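# Swap steel cup on right fixture, invert old cup on plate

## Task

Lift the steel cup off the fixture on the robot's right side, then set it upside down on the plate so its entire rim rests on the plate. Then take either of the two loose steel cups and lower it over that same fixture's plug until it is fully seated. Both grippers must have released everything at the end.

## Robot and tools

Robot and frame
There are two 6-joint arms, left_arm and right_arm, each with a parallel gripper. Joint order everywhere (rows, results) is waist, shoulder, elbow, wrist pitch, wrist yaw, wrist roll, followed by the gripper. Stated joint ranges in rad: waist -2.618 to 3.054, shoulder 0.000 to 3.142, elbow 0.000 to 3.142, wrist pitch -1.571 to 1.571, wrist yaw -1.571 to 1.571, wrist roll -2.094 to 2.094; each true end may sit up to 0.036 rad either way. All poses share one world frame: origin on the table surface midway between the arms, +z up, +x outward over the table, left_arm on the +y side (so the robot's right is -y). The arm names do not refer to image sides. A gripper's fingers point along its own +z and close along its y; end_effector_position is the point between the pads, about 1 cm short of the fingertips.

execute_actions (actions)
actions is a list of actions run one after another. Each action is a table of up to 15 rows; every row lasts one 1/30 s control step, and if fewer than 15 rows are given the final row repeats to fill the 15 steps. A row is a single list of 14 numbers in [-1, 1] covering both arms: left_arm's 6 joint values then its opening, then right_arm's 6 joint values then its opening. Joint values are offsets, not poses: each is measured from that arm's joint angles when the current action began (every row of the action uses the same base, not the previous row). For a call's first action the base is the last joint angles reported in this scene. Scale: 1.0 equals 1.202 rad for the waist, 1.258 shoulder, 1.238 elbow, 2.073 wrist pitch, 2.022 for wrist yaw and wrist roll. The opening is absolute: +1 fully open, -1 closed. An empty list just returns the current state and images. If an action would push a joint more than 0.036 rad beyond its range end (judged from the action's start), that action is rejected for both arms; a malformed action or a failing first action rejects the whole call. A joint driven to its real end reports "joint sent to its limit".

move (target, speed, blocking)
target is one 14-number row in the same layout, offsets from the "Joint positions" of the most recent result that listed them (not from where the arm is when the move begins); openings are absolute and sent immediately. All joints travel so they finish together, so the hand traces a curve and does not avoid obstacles or the other arm. speed is in rad/s for whichever joint has farthest to go, 0.01 to 2, default 0.5; paths take between 0.5 and 10 s and are cut off at 10 s. blocking=false returns after 0.5 s while motion continues; until a result shows the move finished, call wait or stop before sending other motion. The result adds a "move:" line: the ending (done, off_target, moving, held, fault), limits=held or limits=none, and the joint farthest from target per arm.

wait (seconds, 0 to 10) lets time pass with commands held; it returns early when a running move ends. stop brakes a running move (needs stopping room; fingers continue). zoom_image takes camera (cam_high or cam_low) and region [x0, y0, x1, y1] in pixels, top-left origin, at most 504 by 504. finished_scene takes scene, the current scene's number, and ends it irreversibly; the goal must already hold and keep holding.

Motion behaviour
Each control step, a joint's target is kept within a fixed lead of its measured angle: 0.202 rad waist, 0.258 shoulder, 0.238 elbow, 0.573 wrist pitch, 0.522 wrist yaw and roll; large offsets therefore take several actions. If targets would put a gripper more than 70 mm from where it is, all joints are scaled back. An unfinished motion may not complete by waiting; command the remainder. Sending zeros can let an arm droop; to hold it, command offsets back to the wanted angles in the first call and push further if a joint still falls short. Faster contact hits harder, and a target set deeper past contact presses harder.

Reading results
The state line gives each gripper's end_effector_position (m) and end_effector_quat_wxyz in the world frame; printed positions can be off, more at long reach. Joint positions and Joint velocities list each arm's joints (rad, rad/s) and then the pad gap (m; 0.094 when fully open). Joint targets shows what joints are currently driven toward. grip_measured is the opening on the command scale, each gripper off by up to about 1 mm. Step readings list joint angles at some steps; HELD with an arm label means that arm's row was partly held back. "joint command not followed" means a clearance check altered joint targets. MOTOR HOT appears from 75 °C; OVER-TEMPERATURE FAULT or FAULT lines mean an arm stopped (at 100 °C it drops its load).

Gripping
To hold something, command an opening about 0.03 under grip_measured; smaller gaps grip more lightly. Pad force tops out near 50 to 62 N, less on very thin parts. The robot keeps its last command while you think.

Cameras
cam_high and cam_low, both 504x504; cam_high sits at pos_world=[0.509875, 0.889931, 1.17474] looking down, cam_low at pos_world=[1.16197, -0.0887917, 0.192539] looking back low across the table. Calibration may be slightly off.

Avoid
Dropping or knocking anything off the table, letting the arms collide or press each other, slams and hard pushes. Expect occasional tugs on held items or nudges to loose ones.

Each tool is called by a JSON object that holds its "api" and its "payload", one argument or row to a line.

## Session

{"api": "execute_actions", "payload": {
  "actions": []
}}

Scene clock: 0.00 s.
left_arm: end_effector_position=(+0.4237, +0.0255, +0.3363) grip_measured=+1.000 end_effector_quat_wxyz=(+0.501, -0.183, +0.845, -0.052) | right_arm: end_effector_position=(+0.1193, -0.0269, +0.1289) grip_measured=+1.000 end_effector_quat_wxyz=(-0.125, -0.113, +0.982, +0.087)
Joint names: [waist, shoulder, elbow, wrist pitch, wrist yaw, wrist roll]
Joint positions: left_arm=[-0.572  1.804  1.945 -0.836 -0.691 -0.805  0.094] | right_arm=[ 0.815  1.554  1.259 -1.353 -0.296  0.592  0.094]
Joint velocities: left_arm=[-0.012 -0.007  0.007 -0.037 -0.081 -0.051  0.   ] | right_arm=[ 0.007  0.037 -0.017  0.022 -0.066 -0.037  0.   ]
Motor temperatures (°C, as the motors report them): left_arm=[20 20 21 20 20 23] | right_arm=[22 21 18 19 19 21]
Joint targets: left_arm=[-0.572 1.792 1.956 -0.837 -0.701 -0.805] | right_arm=[0.815 1.548 1.266 -1.354 -0.297 0.591]

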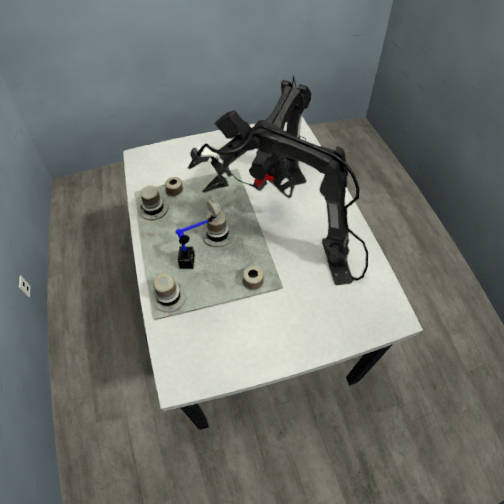

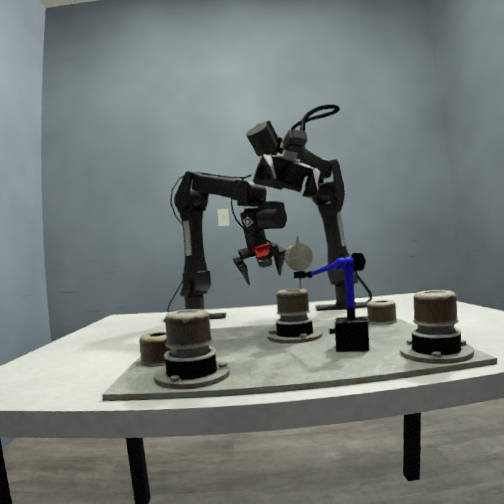

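{"api": "zoom_image", "payload": {
  "camera": "cam_high",
  "region": [110, 140, 310, 340]
}}

{"api": "zoom_image", "payload": {
  "camera": "cam_low",
  "region": [100, 270, 300, 410]
}}

{"api": "zoom_image", "payload": {
  "camera": "cam_low",
  "region": [260, 220, 504, 390]
}}

Region (110, 140, 310, 340) of cam_high's 504x504 image, scaled by 2.520, with more detail than that image has.

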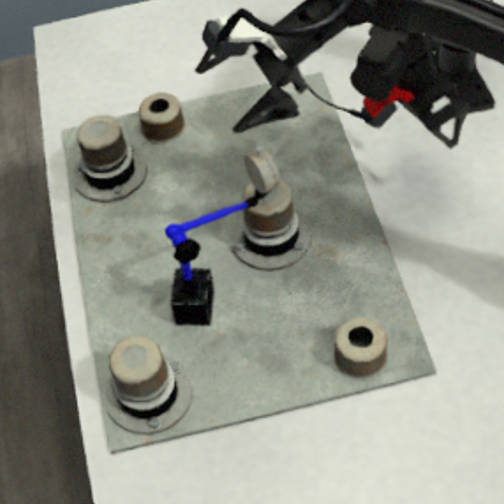

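Region (100, 270, 300, 410) of cam_low's 504x504 image, scaled by 2.520, with more detail than that image has; it fills the top 353 rows of this view, and the rest is white.

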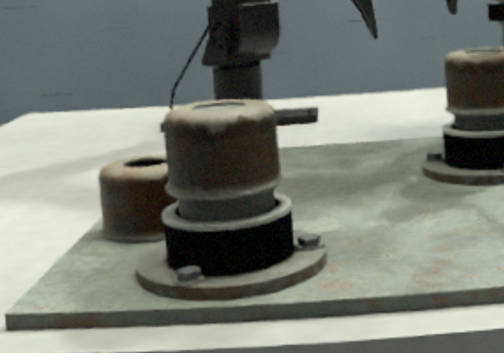

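Region (260, 220, 504, 390) of cam_low's 504x504 image, scaled by 2.066, with more detail than that image has; it fills the top 351 rows of this view, and the rest is white.

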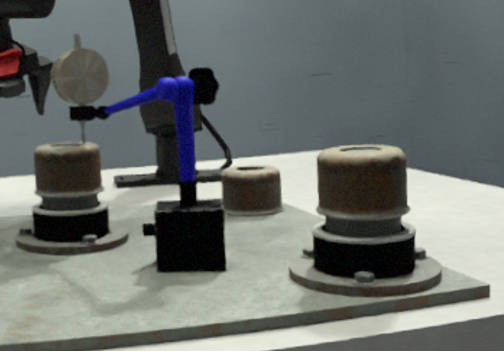

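{"api": "move", "payload": {
  "target": [0.75,0,0,0,0,0,1,-0.6,0,0,0,0,0,1],
  "speed": 0.8
}}

Scene clock: 2.60 s.
left_arm: end_effector_position=(+0.4338, +0.4523, +0.3357) grip_measured=+1.000 end_effector_quat_wxyz=(+0.472, -0.534, +0.681, +0.170) | right_arm: end_effector_position=(+0.2321, -0.1653, +0.1289) grip_measured=+1.000 end_effector_quat_wxyz=(-0.087, +0.239, +0.959, +0.125)
Joint names: [waist, shoulder, elbow, wrist pitch, wrist yaw, wrist roll]
Joint positions: left_arm=[ 0.335  1.804  1.945 -0.836 -0.684 -0.805  0.094] | right_arm=[ 0.098  1.554  1.259 -1.353 -0.296  0.592  0.094]
Joint velocities: left_arm=[-0.017 -0.022 -0.027  0.081 -0.037 -0.037  0.   ] | right_arm=[-0.002  0.002 -0.007  0.022  0.007  0.037  0.   ]
Motor temperatures (°C, as the motors report them): left_arm=[20 21 21 20 20 23] | right_arm=[22 21 19 19 19 21]
Joint targets: left_arm=[0.329 1.804 1.945 -0.836 -0.692 -0.805] | right_arm=[0.094 1.554 1.259 -1.353 -0.296 0.592]
move: done; limits=none; left_arm: farthest joint: the wrist yaw, 0.007 radians from its target (0.000 radians at the start); right_arm: farthest joint: the waist, 0.004 radians from its target (0.722 radians at the start)

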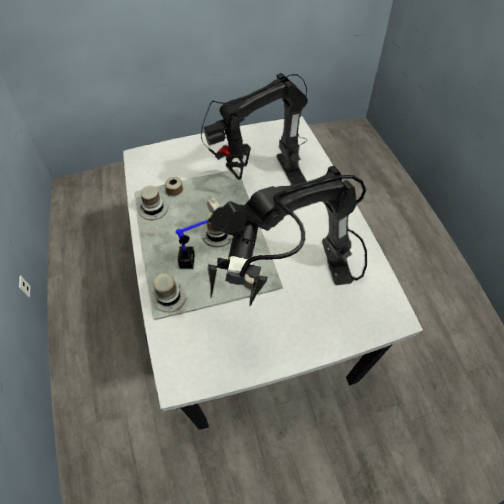

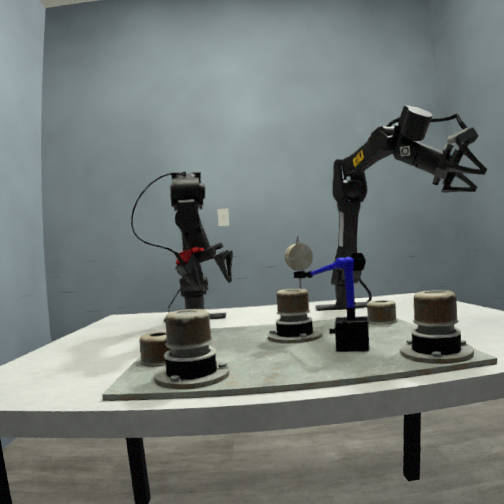

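{"api": "move", "payload": {
  "target": [0.6,0,0,0,0,0,1,0,0.3545,0.5985,0.3874,0.1464,-0.2928,1],
  "speed": 0.8
}}

{"api": "move", "payload": {
  "target": [0,0,0,0,0,0,1,0,0.2,0,0.1,0,0,1],
  "speed": 0.6
}}

Scene clock: 5.43 s.
left_arm: end_effector_position=(+0.1878, +0.6958, +0.3352) grip_measured=+1.000 end_effector_quat_wxyz=(-0.382, +0.741, -0.449, -0.323) | right_arm: end_effector_position=(+0.5672, -0.1774, +0.2806) grip_measured=+1.000 end_effector_quat_wxyz=(+0.474, -0.050, +0.878, +0.033)
Joint names: [waist, shoulder, elbow, wrist pitch, wrist yaw, wrist roll]
Joint positions: left_arm=[ 1.061  1.804  1.945 -0.836 -0.676 -0.805  0.094] | right_arm=[ 0.098  1.986  1.972 -0.566 -0.01   0.007  0.094]
Joint velocities: left_arm=[ 0.002 -0.012  0.012  0.037  0.066 -0.007  0.   ] | right_arm=[ 0.002 -0.002  0.002  0.11   0.051 -0.037  0.   ]
Motor temperatures (°C, as the motors report them): left_arm=[20 22 21 21 20 23] | right_arm=[22 22 19 19 19 21]
Joint targets: left_arm=[1.056 1.804 1.945 -0.836 -0.684 -0.805] | right_arm=[0.098 2.000 2.000 -0.550 -0.000 0.000]
move: off_target (right_arm); limits=none; left_arm: farthest joint: the wrist yaw, 0.008 radians from its target (0.000 radians at the start); right_arm: farthest joint: the elbow, 0.027 radians from its target (0.740 radians at the start)

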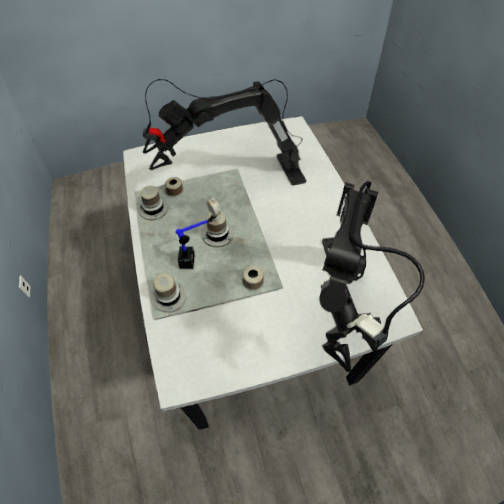

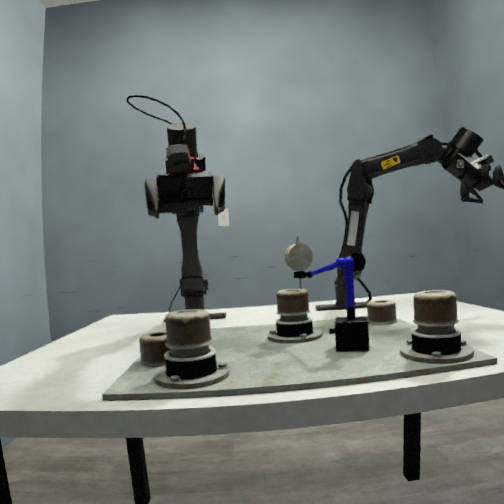

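Scene clock: 6.70 s.
left_arm: end_effector_position=(+0.1878, +0.6958, +0.3352) grip_measured=+1.000 end_effector_quat_wxyz=(-0.382, +0.741, -0.449, -0.323) | right_arm: end_effector_position=(+0.6222, -0.1711, +0.1597) grip_measured=+1.000 end_effector_quat_wxyz=(+0.439, -0.051, +0.896, +0.031)
Joint names: [waist, shoulder, elbow, wrist pitch, wrist yaw, wrist roll]
Joint positions: left_arm=[ 1.061  1.804  1.945 -0.836 -0.676 -0.805  0.094] | right_arm=[ 0.098  2.256  1.972 -0.375 -0.01   0.007  0.094]
Joint velocities: left_arm=[-0.012  0.007 -0.007 -0.022 -0.081  0.022  0.   ] | right_arm=[-0.007 -0.017 -0.002  0.022  0.037  0.051  0.   ]
Motor temperatures (°C, as the motors report them): left_arm=[20 22 22 21 20 23] | right_arm=[22 23 20 20 19 21]
Joint targets: left_arm=[1.061 1.804 1.945 -0.836 -0.676 -0.805] | right_arm=[0.098 2.238 1.972 -0.359 -0.010 0.007]
move: done; limits=none; left_arm: farthest joint: the waist, 0.000 radians from its target (0.000 radians at the start); right_arm: farthest joint: the shoulder, 0.019 radians from its target (0.251 radians at the start)

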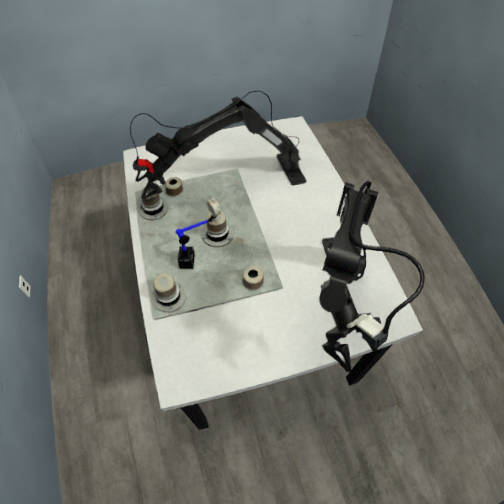

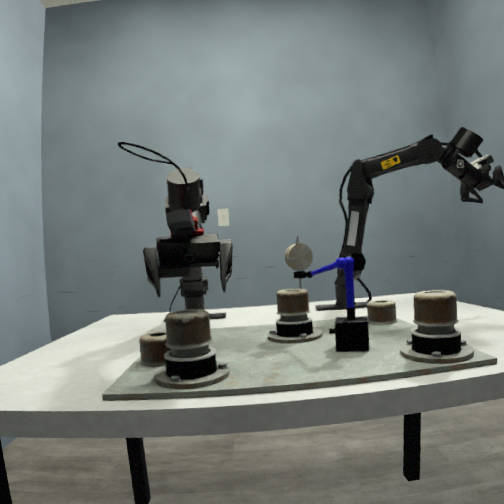

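{"api": "zoom_image", "payload": {
  "camera": "cam_high",
  "region": [110, 130, 210, 230]
}}

{"api": "zoom_image", "payload": {
  "camera": "cam_low",
  "region": [120, 230, 280, 390]
}}

Region (110, 130, 210, 230) of cam_high's 504x504 image, scaled by 5.040, with more detail than that image has.

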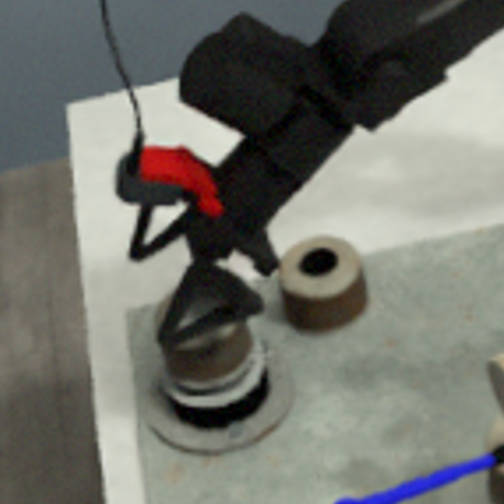

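Region (120, 230, 280, 390) of cam_low's 504x504 image, scaled by 3.150, with more detail than that image has.

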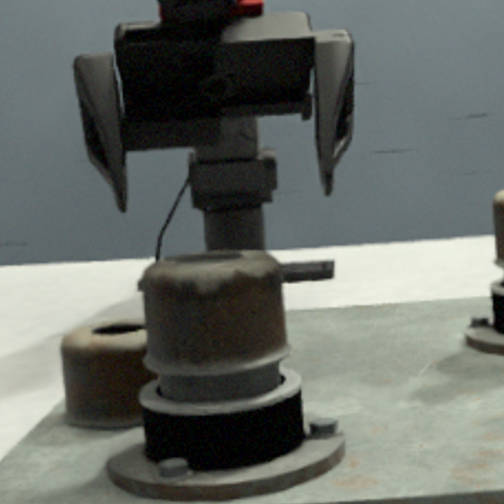

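{"api": "move", "payload": {
  "target": [0,0,0,0,0,0,1,-0.016,-0.035,-0.251,0.144,0,0,1],
  "speed": 0.3
}}

{"api": "zoom_image", "payload": {
  "camera": "cam_high",
  "region": [110, 130, 210, 230]
}}

{"api": "zoom_image", "payload": {
  "camera": "cam_low",
  "region": [120, 230, 280, 390]
}}

Scene clock: 9.57 s.
left_arm: end_effector_position=(+0.1878, +0.6958, +0.3352) grip_measured=+1.000 end_effector_quat_wxyz=(-0.382, +0.741, -0.449, -0.323) | right_arm: end_effector_position=(+0.6068, -0.1797, +0.0931) grip_measured=+1.000 end_effector_quat_wxyz=(+0.440, -0.046, +0.896, +0.029)
Joint names: [waist, shoulder, elbow, wrist pitch, wrist yaw, wrist roll]
Joint positions: left_arm=[ 1.061  1.804  1.945 -0.836 -0.676 -0.805  0.094] | right_arm=[ 0.087  2.24   1.674 -0.092 -0.01   0.007  0.094]
Joint velocities: left_arm=[-0.002 -0.007 -0.002 -0.007 -0.007 -0.022  0.   ] | right_arm=[ 0.017 -0.007 -0.012  0.095  0.037  0.007  0.   ]
Motor temperatures (°C, as the motors report them): left_arm=[20 22 22 22 20 23] | right_arm=[22 25 20 20 19 21]
Joint targets: left_arm=[1.061 1.804 1.945 -0.836 -0.676 -0.805] | right_arm=[0.079 2.212 1.662 -0.077 -0.010 0.007]
move: off_target (right_arm); limits=none; left_arm: farthest joint: the waist, 0.000 radians from its target (0.000 radians at the start); right_arm: farthest joint: the shoulder, 0.028 radians from its target (0.044 radians at the start)

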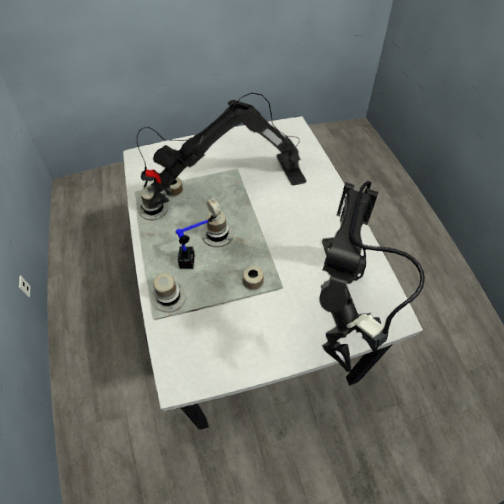

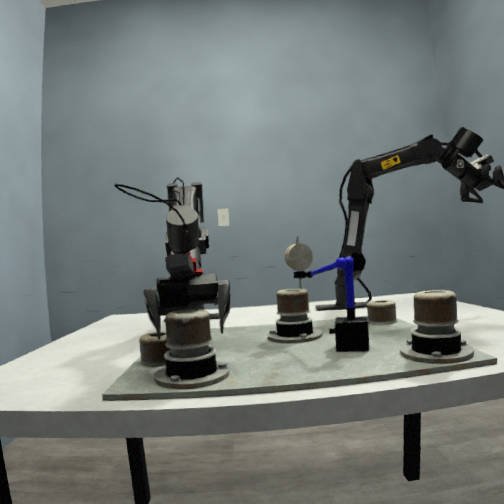

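Region (110, 130, 210, 230) of cam_high's 504x504 image, scaled by 5.040, with more detail than that image has.

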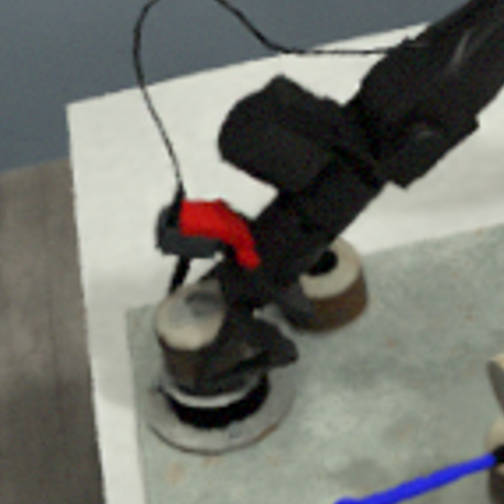

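Region (120, 230, 280, 390) of cam_low's 504x504 image, scaled by 3.150, with more detail than that image has.

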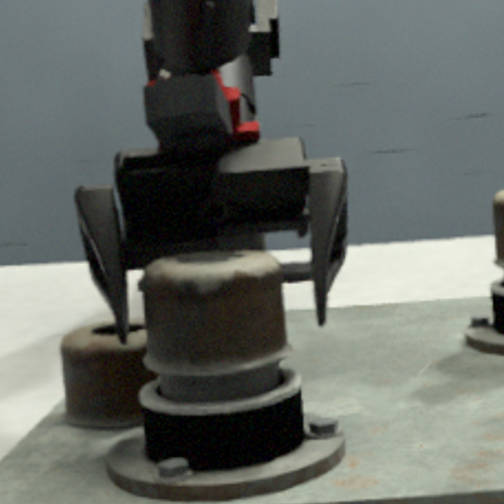

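{"api": "move", "payload": {
  "target": [0,0,0,0,0,0,1,-0.012,0.034,0.105,-0.015,0,0,1],
  "speed": 0.2
}}

{"api": "zoom_image", "payload": {
  "camera": "cam_high",
  "region": [110, 130, 210, 230]
}}

{"api": "zoom_image", "payload": {
  "camera": "cam_low",
  "region": [120, 230, 280, 390]
}}

Scene clock: 11.03 s.
left_arm: end_effector_position=(+0.1878, +0.6958, +0.3352) grip_measured=+1.000 end_effector_quat_wxyz=(-0.382, +0.741, -0.449, -0.323) | right_arm: end_effector_position=(+0.6269, -0.1816, +0.1189) grip_measured=+1.000 end_effector_quat_wxyz=(+0.467, -0.042, +0.883, +0.029)
Joint names: [waist, shoulder, elbow, wrist pitch, wrist yaw, wrist roll]
Joint positions: left_arm=[ 1.061  1.804  1.945 -0.836 -0.676 -0.805  0.094] | right_arm=[ 0.081  2.267  1.776 -0.106 -0.01   0.007  0.094]
Joint velocities: left_arm=[ 0.007  0.002 -0.012  0.037  0.022 -0.051  0.   ] | right_arm=[ 0.002 -0.007  0.002  0.051 -0.037 -0.007  0.   ]
Motor temperatures (°C, as the motors report them): left_arm=[20 23 22 22 20 23] | right_arm=[22 25 20 20 19 21]
Joint targets: left_arm=[1.061 1.804 1.945 -0.836 -0.676 -0.805] | right_arm=[0.072 2.282 1.804 -0.124 -0.010 0.007]
move: off_target (right_arm); limits=none; left_arm: farthest joint: the waist, 0.000 radians from its target (0.000 radians at the start); right_arm: farthest joint: the elbow, 0.028 radians from its target (0.130 radians at the start)

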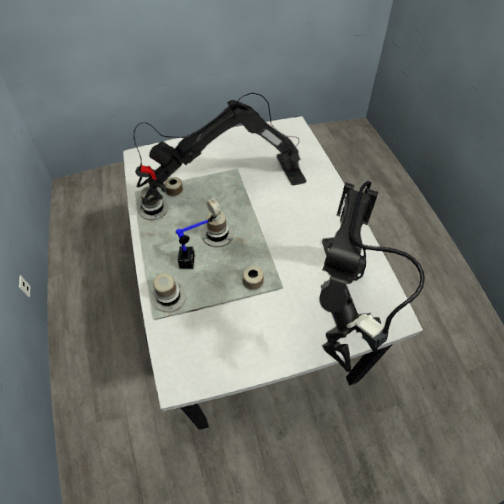

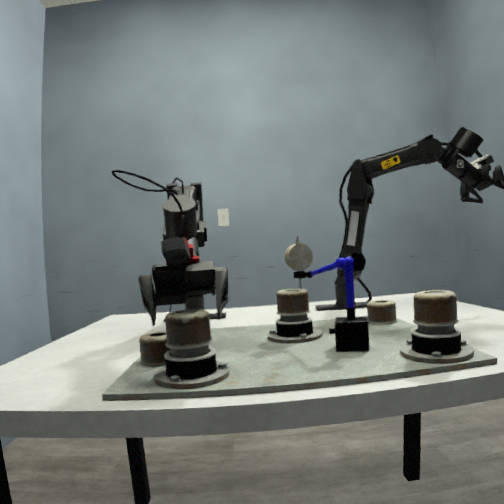

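Region (110, 130, 210, 230) of cam_high's 504x504 image, scaled by 5.040, with more detail than that image has.

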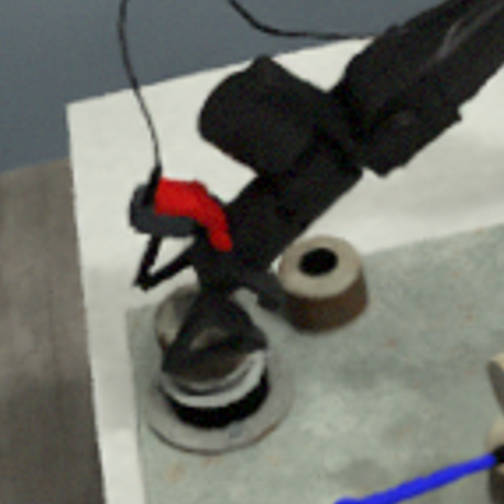

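Region (120, 230, 280, 390) of cam_low's 504x504 image, scaled by 3.150, with more detail than that image has.

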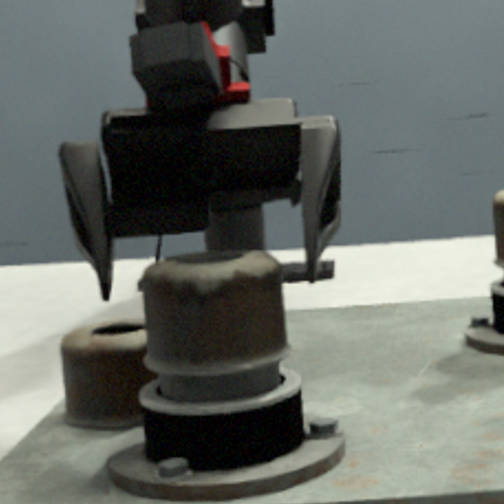

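{"api": "move", "payload": {
  "target": [0,0,0,0,0,0,1,0,0.039,0.008,-0.022,0,0,1],
  "speed": 0.1
}}

{"api": "zoom_image", "payload": {
  "camera": "cam_high",
  "region": [110, 130, 210, 230]
}}

{"api": "zoom_image", "payload": {
  "camera": "cam_low",
  "region": [120, 230, 280, 390]
}}

Scene clock: 12.20 s.
left_arm: end_effector_position=(+0.1878, +0.6958, +0.3352) grip_measured=+1.000 end_effector_quat_wxyz=(-0.382, +0.741, -0.449, -0.323) | right_arm: end_effector_position=(+0.6215, -0.1821, +0.0861) grip_measured=+1.000 end_effector_quat_wxyz=(+0.434, -0.043, +0.900, +0.027)
Joint names: [waist, shoulder, elbow, wrist pitch, wrist yaw, wrist roll]
Joint positions: left_arm=[ 1.061  1.804  1.945 -0.836 -0.676 -0.805  0.094] | right_arm=[ 0.081  2.309  1.776 -0.138 -0.01   0.007  0.094]
Joint velocities: left_arm=[-0.002 -0.017 -0.017  0.007 -0.022 -0.022  0.   ] | right_arm=[-0.007 -0.017 -0.007 -0.007  0.037 -0.037  0.   ]
Motor temperatures (°C, as the motors report them): left_arm=[20 23 22 22 20 23] | right_arm=[22 25 20 20 19 21]
Joint targets: left_arm=[1.061 1.804 1.945 -0.836 -0.676 -0.805] | right_arm=[0.081 2.316 1.786 -0.151 -0.010 0.007]
move: done; limits=none; left_arm: farthest joint: the waist, 0.000 radians from its target (0.000 radians at the start); right_arm: farthest joint: the wrist pitch, 0.014 radians from its target (0.045 radians at the start)

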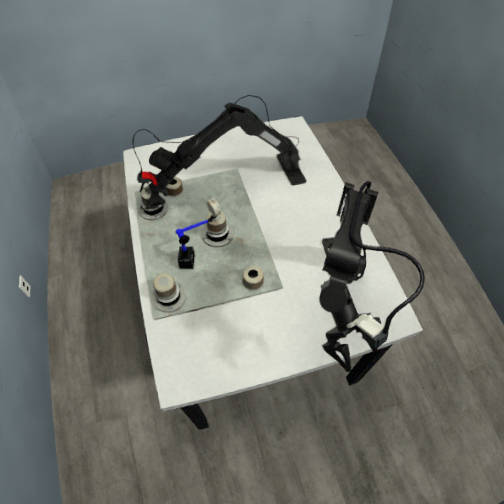

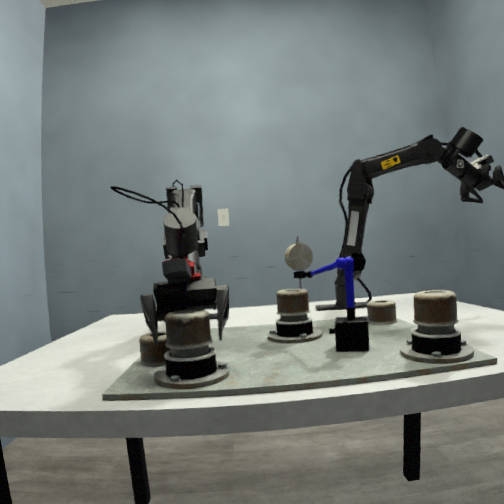

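Region (110, 130, 210, 230) of cam_high's 504x504 image, scaled by 5.040, with more detail than that image has.

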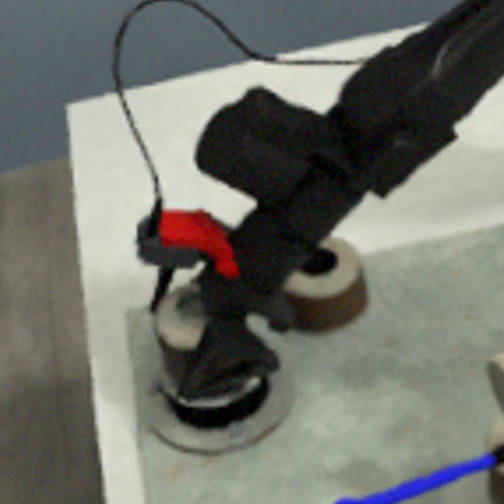

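Region (120, 230, 280, 390) of cam_low's 504x504 image, scaled by 3.150, with more detail than that image has.

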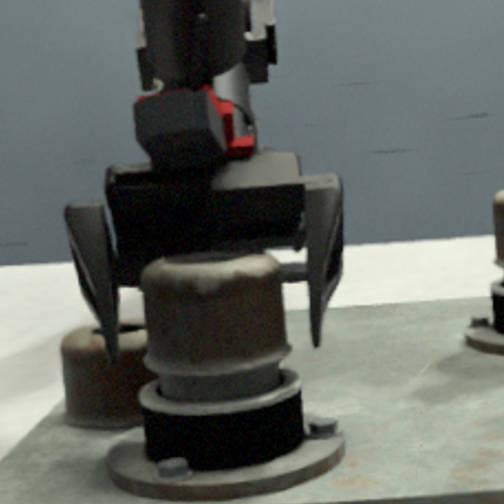

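{"api": "move", "payload": {
  "target": [0,0,0,0,0,0,1,0,0,0.008,0.018,0,0,0.5],
  "speed": 0.1
}}

{"api": "move", "payload": {
  "target": [0,0,0,0,0,0,1,0,0,0.008,0,0,0,0.28]
}}

{"api": "zoom_image", "payload": {
  "camera": "cam_low",
  "region": [120, 230, 280, 390]
}}

Scene clock: 13.33 s.
left_arm: end_effector_position=(+0.1878, +0.6958, +0.3352) grip_measured=+1.000 end_effector_quat_wxyz=(-0.382, +0.741, -0.449, -0.323) | right_arm: end_effector_position=(+0.6244, -0.1818, +0.0899) grip_measured=+0.502 end_effector_quat_wxyz=(+0.442, -0.043, +0.895, +0.027)
Joint names: [waist, shoulder, elbow, wrist pitch, wrist yaw, wrist roll]
Joint positions: left_arm=[ 1.061  1.804  1.945 -0.836 -0.676 -0.805  0.094] | right_arm=[ 0.081  2.309  1.776 -0.119 -0.01   0.007  0.071]
Joint velocities: left_arm=[-0.002 -0.017  0.002  0.022 -0.022 -0.037  0.   ] | right_arm=[-0.022 -0.032  0.002  0.051 -0.081 -0.051 -0.   ]
Motor temperatures (°C, as the motors report them): left_arm=[20 23 22 22 20 23] | right_arm=[22 26 21 21 19 21]
Joint targets: left_arm=[1.061 1.804 1.945 -0.836 -0.676 -0.805] | right_arm=[0.081 2.309 1.786 -0.101 -0.010 0.007]
move: done; limits=none; left_arm: farthest joint: the waist, 0.000 radians from its target (0.000 radians at the start); right_arm: farthest joint: the wrist pitch, 0.018 radians from its target (0.037 radians at the start)

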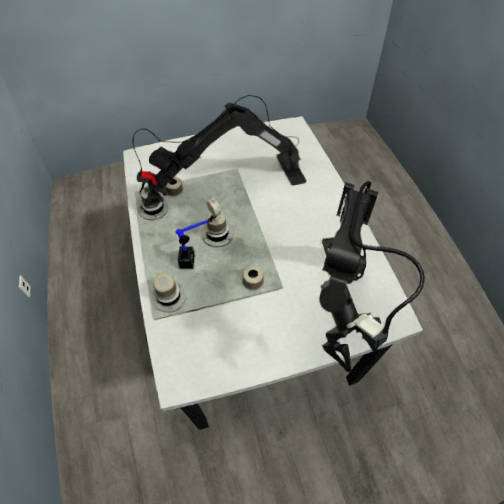

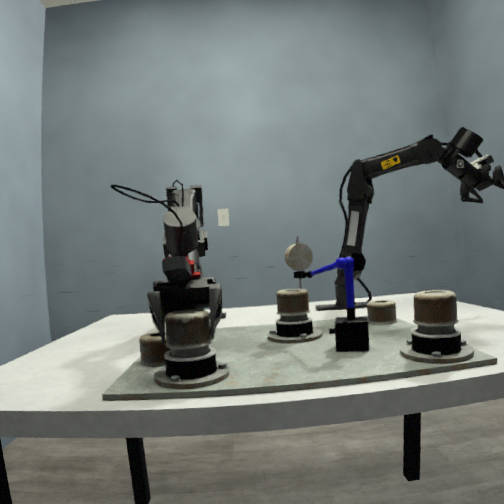

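Scene clock: 14.03 s.
left_arm: end_effector_position=(+0.1878, +0.6958, +0.3352) grip_measured=+1.000 end_effector_quat_wxyz=(-0.382, +0.741, -0.449, -0.323) | right_arm: end_effector_position=(+0.6244, -0.1815, +0.0899) grip_measured=+0.433 end_effector_quat_wxyz=(+0.442, -0.043, +0.895, +0.028)
Joint names: [waist, shoulder, elbow, wrist pitch, wrist yaw, wrist roll]
Joint positions: left_arm=[ 1.061  1.804  1.945 -0.836 -0.676 -0.805  0.094] | right_arm=[ 0.081  2.309  1.776 -0.119 -0.012  0.006  0.067]
Joint velocities: left_arm=[-0.007 -0.007 -0.012 -0.022 -0.037 -0.022  0.   ] | right_arm=[ 0.017 -0.007 -0.017 -0.037  0.022  0.066 -0.002]
Motor temperatures (°C, as the motors report them): left_arm=[20 23 22 22 20 23] | right_arm=[22 26 21 21 19 21]
Joint targets: left_arm=[1.061 1.804 1.945 -0.836 -0.676 -0.805] | right_arm=[0.081 2.309 1.786 -0.119 -0.010 0.006]
move: done; limits=none; left_arm: farthest joint: the waist, 0.000 radians from its target (0.000 radians at the start); right_arm: farthest joint: the elbow, 0.010 radians from its target (0.010 radians at the start)

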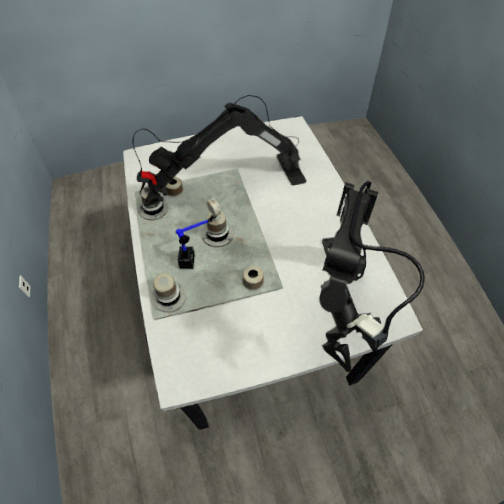

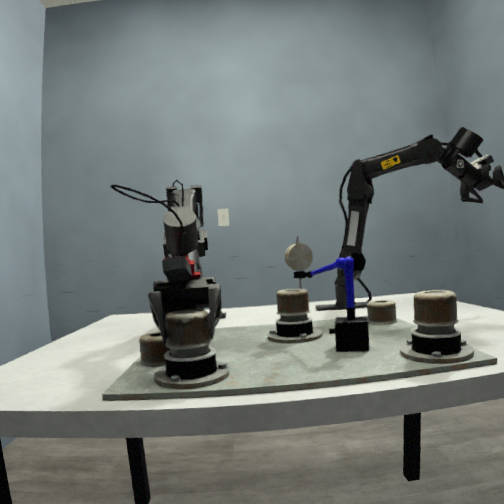

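Region (120, 230, 280, 390) of cam_low's 504x504 image, scaled by 3.150, with more detail than that image has.

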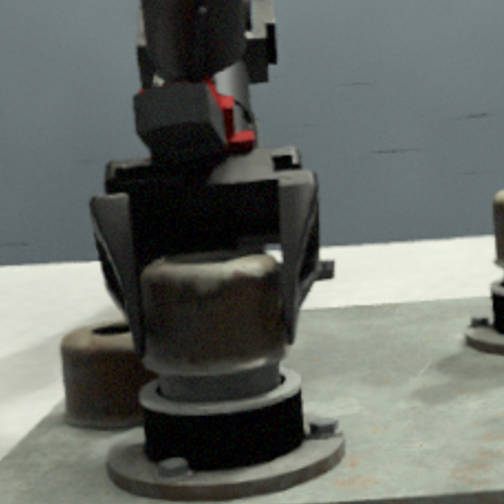

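{"api": "execute_actions", "payload": {
  "actions": [
    [[0,0,0,0,0,0,1,0,-0.022,0.024,-0.008,0,0,0.3],[0,0,0,0,0,0,1,0,-0.024,0.029,-0.012,0,0,0.3],[0,0,0,0,0,0,1,0,-0.026,0.034,-0.016,0,0,0.3],[0,0,0,0,0,0,1,0,-0.028,0.039,-0.021,0,0,0.3],[0,0,0,0,0,0,1,0,-0.030,0.044,-0.025,0,0,0.3],[0,0,0,0,0,0,1,0,-0.032,0.049,-0.029,0,0,0.3],[0,0,0,0,0,0,1,0,-0.035,0.054,-0.033,0,0,0.3],[0,0,0,0,0,0,1,0,-0.037,0.059,-0.038,0,0,0.3],[0,0,0,0,0,0,1,0,-0.039,0.064,-0.042,0,0,0.3],[0,0,0,0,0,0,1,0,-0.041,0.069,-0.046,0,0,0.3]]
  ]
}}

{"api": "zoom_image", "payload": {
  "camera": "cam_low",
  "region": [120, 230, 280, 390]
}}

Scene clock: 14.97 s.
left_arm: end_effector_position=(+0.1878, +0.6958, +0.3352) grip_measured=+1.000 end_effector_quat_wxyz=(-0.382, +0.741, -0.449, -0.323) | right_arm: end_effector_position=(+0.6242, -0.1813, +0.0972) grip_measured=+0.433 end_effector_quat_wxyz=(+0.432, -0.044, +0.900, +0.028)
Joint names: [waist, shoulder, elbow, wrist pitch, wrist yaw, wrist roll]
Joint positions: left_arm=[ 1.061  1.804  1.945 -0.836 -0.676 -0.805  0.094] | right_arm=[ 0.081  2.309  1.824 -0.189 -0.013  0.006  0.067]
Joint velocities: left_arm=[-0.007 -0.017  0.002 -0.007  0.051 -0.022  0.   ] | right_arm=[ 0.002 -0.002  0.022 -0.051  0.051 -0.022 -0.   ]
Motor temperatures (°C, as the motors report them): left_arm=[20 23 22 22 20 23] | right_arm=[22 27 21 21 19 21]
Joint targets: left_arm=[1.061 1.804 1.945 -0.836 -0.676 -0.805] | right_arm=[0.081 2.258 1.861 -0.214 -0.012 0.006]
Step readings (joint positions):
0: left_arm=[1.061 1.804 1.945 -0.836 -0.676 -0.805] | right_arm=[0.081 2.309 1.776 -0.119 -0.012 0.006]
1: left_arm=[1.061 1.804 1.945 -0.836 -0.676 -0.805] | right_arm=[0.081 2.309 1.776 -0.119 -0.012 0.006]
2: left_arm=[1.061 1.804 1.945 -0.836 -0.676 -0.805] | right_arm=[0.081 2.309 1.776 -0.119 -0.012 0.006]
4: left_arm=[1.061 1.804 1.945 -0.836 -0.676 -0.805] | right_arm=[0.081 2.309 1.781 -0.128 -0.012 0.006]
8: left_arm=[1.061 1.804 1.945 -0.836 -0.676 -0.805] | right_arm=[0.081 2.309 1.798 -0.152 -0.013 0.006]
15: Joint positions above

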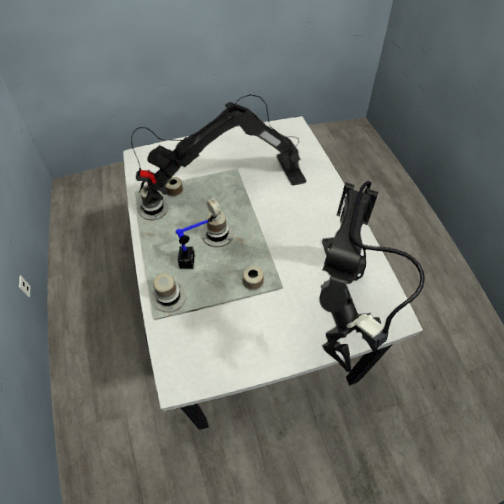

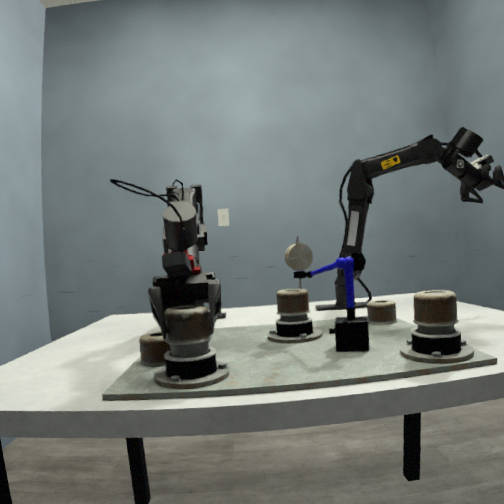

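Region (120, 230, 280, 390) of cam_low's 504x504 image, scaled by 3.150, with more detail than that image has.

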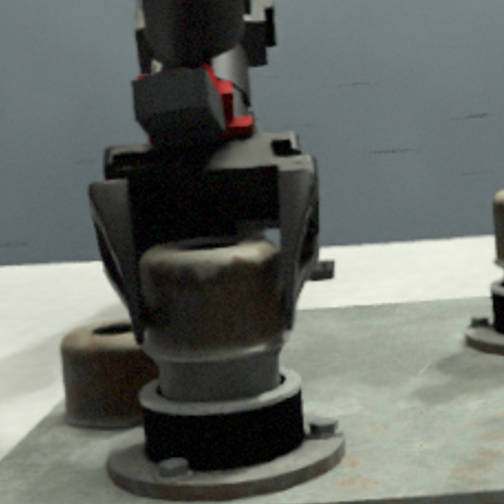

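{"api": "execute_actions", "payload": {
  "actions": [
    [[0,0,0,0,0,0,1,0,-0.046,0.028,-0.008,0,0,0.3],[0,0,0,0,0,0,1,0,-0.050,0.030,-0.010,0,0,0.3],[0,0,0,0,0,0,1,0,-0.054,0.033,-0.013,0,0,0.3],[0,0,0,0,0,0,1,0,-0.057,0.037,-0.015,0,0,0.3],[0,0,0,0,0,0,1,0,-0.060,0.041,-0.018,0,0,0.3],[0,0,0,0,0,0,1,0,-0.063,0.045,-0.021,0,0,0.3],[0,0,0,0,0,0,1,0,-0.066,0.049,-0.024,0,0,0.3],[0,0,0,0,0,0,1,0,-0.069,0.053,-0.027,0,0,0.3],[0,0,0,0,0,0,1,0,-0.072,0.056,-0.030,0,0,0.3],[0,0,0,0,0,0,1,0,-0.074,0.059,-0.032,0,0,0.3]]
  ]
}}

{"api": "wait", "payload": {
  "seconds": 0.3
}}

{"api": "zoom_image", "payload": {
  "camera": "cam_low",
  "region": [120, 230, 280, 390]
}}

Scene clock: 15.93 s.
left_arm: end_effector_position=(+0.1878, +0.6958, +0.3352) grip_measured=+1.000 end_effector_quat_wxyz=(-0.382, +0.741, -0.449, -0.323) | right_arm: end_effector_position=(+0.6230, -0.1813, +0.1312) grip_measured=+0.433 end_effector_quat_wxyz=(+0.444, -0.044, +0.894, +0.029)
Joint names: [waist, shoulder, elbow, wrist pitch, wrist yaw, wrist roll]
Joint positions: left_arm=[ 1.061  1.804  1.945 -0.836 -0.676 -0.805  0.094] | right_arm=[ 0.081  2.261  1.858 -0.244 -0.013  0.006  0.067]
Joint velocities: left_arm=[-0.012  0.002  0.002  0.037 -0.037 -0.022  0.   ] | right_arm=[ 0.007 -0.178  0.042 -0.125  0.051  0.022 -0.001]
Motor temperatures (°C, as the motors report them): left_arm=[20 23 22 22 20 23] | right_arm=[22 28 21 21 19 21]
Joint targets: left_arm=[1.061 1.804 1.945 -0.836 -0.676 -0.805] | right_arm=[0.081 2.216 1.897 -0.255 -0.013 0.006]
Step readings (joint positions):
0: left_arm=[1.061 1.804 1.945 -0.836 -0.676 -0.805] | right_arm=[0.081 2.309 1.824 -0.189 -0.013 0.006]
1: left_arm=[1.061 1.804 1.945 -0.836 -0.676 -0.805] | right_arm=[0.081 2.309 1.824 -0.189 -0.013 0.006]
2: left_arm=[1.061 1.804 1.945 -0.836 -0.676 -0.805] | right_arm=[0.081 2.309 1.824 -0.189 -0.013 0.006]
4: left_arm=[1.061 1.804 1.945 -0.836 -0.676 -0.805] | right_arm=[0.081 2.309 1.824 -0.189 -0.013 0.006]
8: left_arm=[1.061 1.804 1.945 -0.836 -0.676 -0.805] | right_arm=[0.081 2.303 1.836 -0.205 -0.013 0.006]
15: Joint positions above

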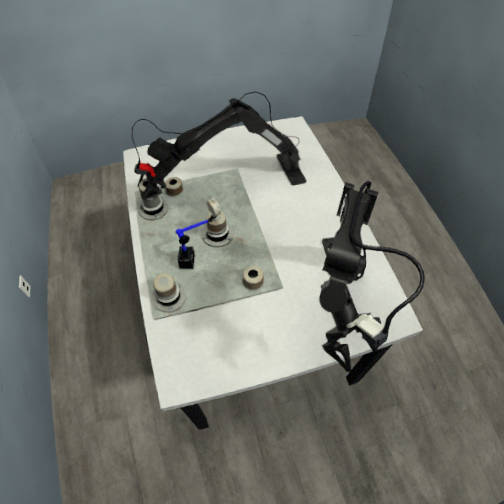

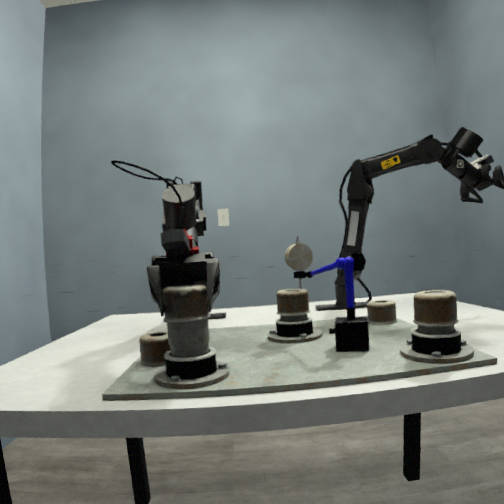

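Scene clock: 16.23 s.
left_arm: end_effector_position=(+0.1878, +0.6958, +0.3352) grip_measured=+1.000 end_effector_quat_wxyz=(-0.382, +0.741, -0.449, -0.323) | right_arm: end_effector_position=(+0.6195, -0.1817, +0.1354) grip_measured=+0.433 end_effector_quat_wxyz=(+0.440, -0.044, +0.897, +0.029)
Joint names: [waist, shoulder, elbow, wrist pitch, wrist yaw, wrist roll]
Joint positions: left_arm=[ 1.061  1.804  1.945 -0.836 -0.676 -0.805  0.094] | right_arm=[ 0.081  2.249  1.862 -0.271 -0.013  0.006  0.067]
Joint velocities: left_arm=[-0.002  0.002 -0.002 -0.081 -0.007 -0.007  0.   ] | right_arm=[-0.022 -0.002  0.007 -0.051  0.007  0.037  0.001]
Motor temperatures (°C, as the motors report them): left_arm=[20 23 22 22 20 23] | right_arm=[22 28 21 21 19 21]
Joint targets: left_arm=[1.061 1.804 1.945 -0.836 -0.676 -0.805] | right_arm=[0.081 2.216 1.897 -0.256 -0.013 0.006]
wait: 0.30 s; no rest

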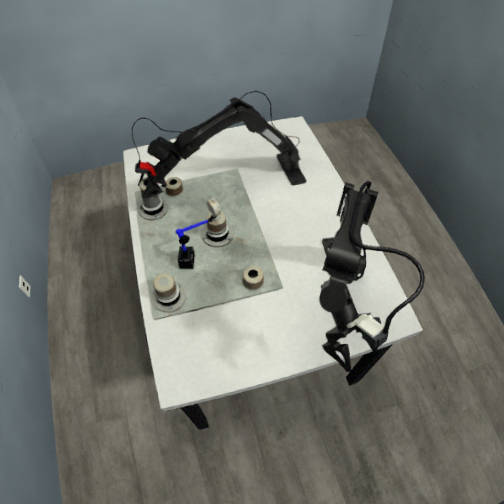

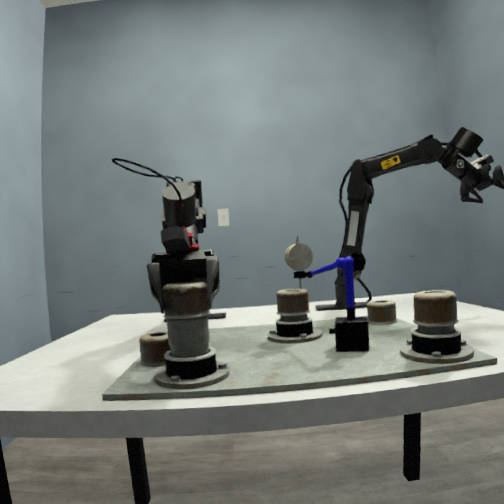

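Region (120, 230, 280, 390) of cam_low's 504x504 image, scaled by 3.150, with more detail than that image has.

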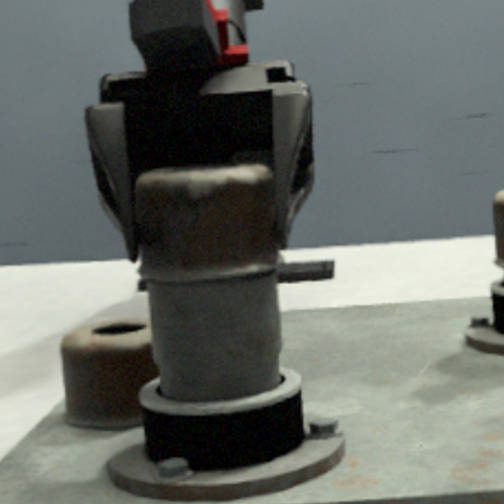

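{"api": "move", "payload": {
  "target": [0,0,0,0,0,0,1,0,-0.026,0.11,-0.042,0,0,0.3],
  "speed": 0.25
}}

Scene clock: 18.13 s.
left_arm: end_effector_position=(+0.1878, +0.6958, +0.3352) grip_measured=+1.000 end_effector_quat_wxyz=(-0.382, +0.741, -0.449, -0.323) | right_arm: end_effector_position=(+0.6204, -0.1816, +0.1585) grip_measured=+0.433 end_effector_quat_wxyz=(+0.436, -0.044, +0.899, +0.029)
Joint names: [waist, shoulder, elbow, wrist pitch, wrist yaw, wrist roll]
Joint positions: left_arm=[ 1.061  1.804  1.945 -0.836 -0.676 -0.805  0.094] | right_arm=[ 0.081  2.249  1.961 -0.38  -0.013  0.006  0.067]
Joint velocities: left_arm=[ 0.012 -0.002  0.012  0.007 -0.007  0.007  0.   ] | right_arm=[ 0.007 -0.022  0.007  0.022 -0.037 -0.022  0.001]
Motor temperatures (°C, as the motors report them): left_arm=[20 24 22 23 20 23] | right_arm=[22 29 22 21 19 21]
Joint targets: left_arm=[1.061 1.804 1.945 -0.836 -0.676 -0.805] | right_arm=[0.081 2.216 1.998 -0.358 -0.013 0.006]
move: off_target (right_arm); limits=none; left_arm: farthest joint: the waist, 0.000 radians from its target (0.000 radians at the start); right_arm: farthest joint: the elbow, 0.037 radians from its target (0.136 radians at the start)

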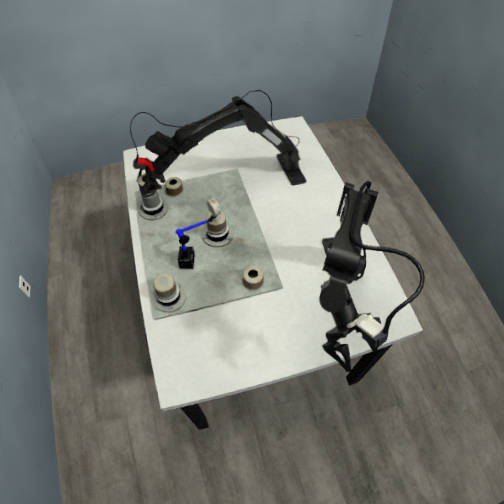

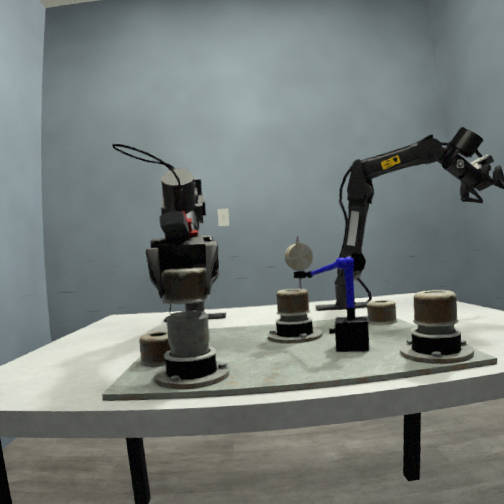

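{"api": "move", "payload": {
  "target": [0,0,0,0,0,0,1,0,-0.11,0.02,-0.03,0,0,0.3],
  "speed": 0.3
}}

Scene clock: 19.30 s.
left_arm: end_effector_position=(+0.1878, +0.6958, +0.3352) grip_measured=+1.000 end_effector_quat_wxyz=(-0.382, +0.741, -0.449, -0.323) | right_arm: end_effector_position=(+0.5997, -0.1836, +0.2111) grip_measured=+0.433 end_effector_quat_wxyz=(+0.448, -0.044, +0.892, +0.029)
Joint names: [waist, shoulder, elbow, wrist pitch, wrist yaw, wrist roll]
Joint positions: left_arm=[ 1.061  1.804  1.945 -0.836 -0.676 -0.805  0.094] | right_arm=[ 0.081  2.133  1.961 -0.467 -0.013  0.006  0.067]
Joint velocities: left_arm=[-0.002 -0.002  0.002  0.037 -0.037 -0.051  0.   ] | right_arm=[ 0.007  0.002  0.017 -0.051  0.022  0.007 -0.   ]
Motor temperatures (°C, as the motors report them): left_arm=[20 24 23 23 20 23] | right_arm=[22 29 22 22 19 21]
Joint targets: left_arm=[1.061 1.804 1.945 -0.836 -0.676 -0.805] | right_arm=[0.081 2.110 1.986 -0.442 -0.013 0.006]
move: off_target (right_arm); limits=none; left_arm: farthest joint: the waist, 0.000 radians from its target (0.000 radians at the start); right_arm: farthest joint: the wrist pitch, 0.025 radians from its target (0.062 radians at the start)

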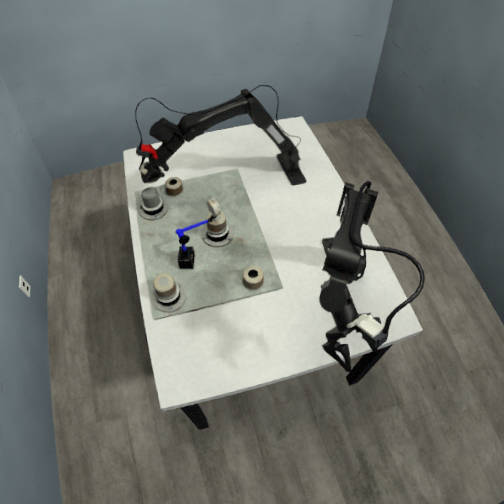

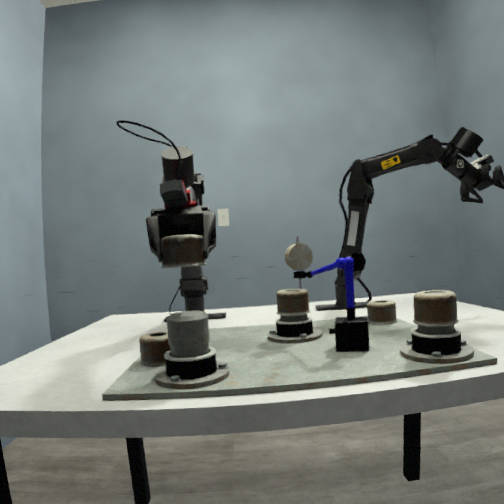

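{"api": "move", "payload": {
  "target": [0,0,0,0,0,0,1,0.132,-0.449,-1,0.375,0,0,0.3],
  "speed": 0.8
}}

Scene clock: 21.83 s.
left_arm: end_effector_position=(+0.1878, +0.6958, +0.3352) grip_measured=+1.000 end_effector_quat_wxyz=(-0.382, +0.741, -0.449, -0.323) | right_arm: end_effector_position=(+0.4087, -0.1372, +0.0838) grip_measured=+0.433 end_effector_quat_wxyz=(+0.448, -0.111, +0.885, +0.063)
Joint names: [waist, shoulder, elbow, wrist pitch, wrist yaw, wrist roll]
Joint positions: left_arm=[ 1.061  1.804  1.945 -0.836 -0.676 -0.805  0.094] | right_arm=[ 0.231  1.608  0.722  0.253 -0.013  0.006  0.067]
Joint velocities: left_arm=[ 0.002  0.012  0.002  0.007 -0.007  0.007  0.   ] | right_arm=[ 0.002 -0.007  0.007  0.022 -0.051  0.007 -0.   ]
Motor temperatures (°C, as the motors report them): left_arm=[20 24 23 23 20 23] | right_arm=[22 30 22 22 19 21]
Joint targets: left_arm=[1.061 1.804 1.945 -0.836 -0.676 -0.805] | right_arm=[0.239 1.568 0.723 0.310 -0.013 0.006]
move: off_target (right_arm); limits=none; left_arm: farthest joint: the waist, 0.000 radians from its target (0.000 radians at the start); right_arm: farthest joint: the wrist pitch, 0.057 radians from its target (0.778 radians at the start)

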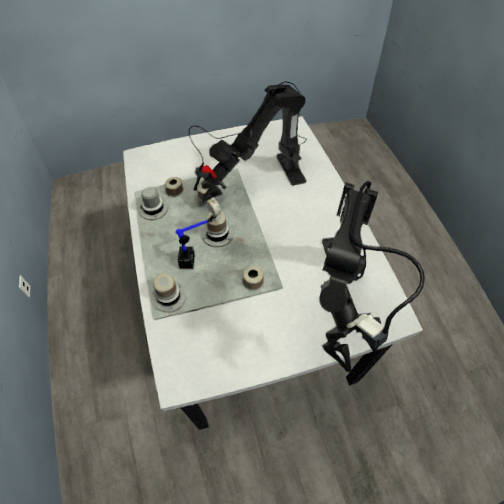

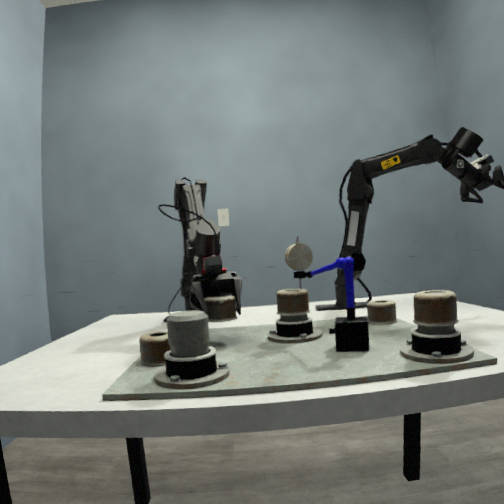

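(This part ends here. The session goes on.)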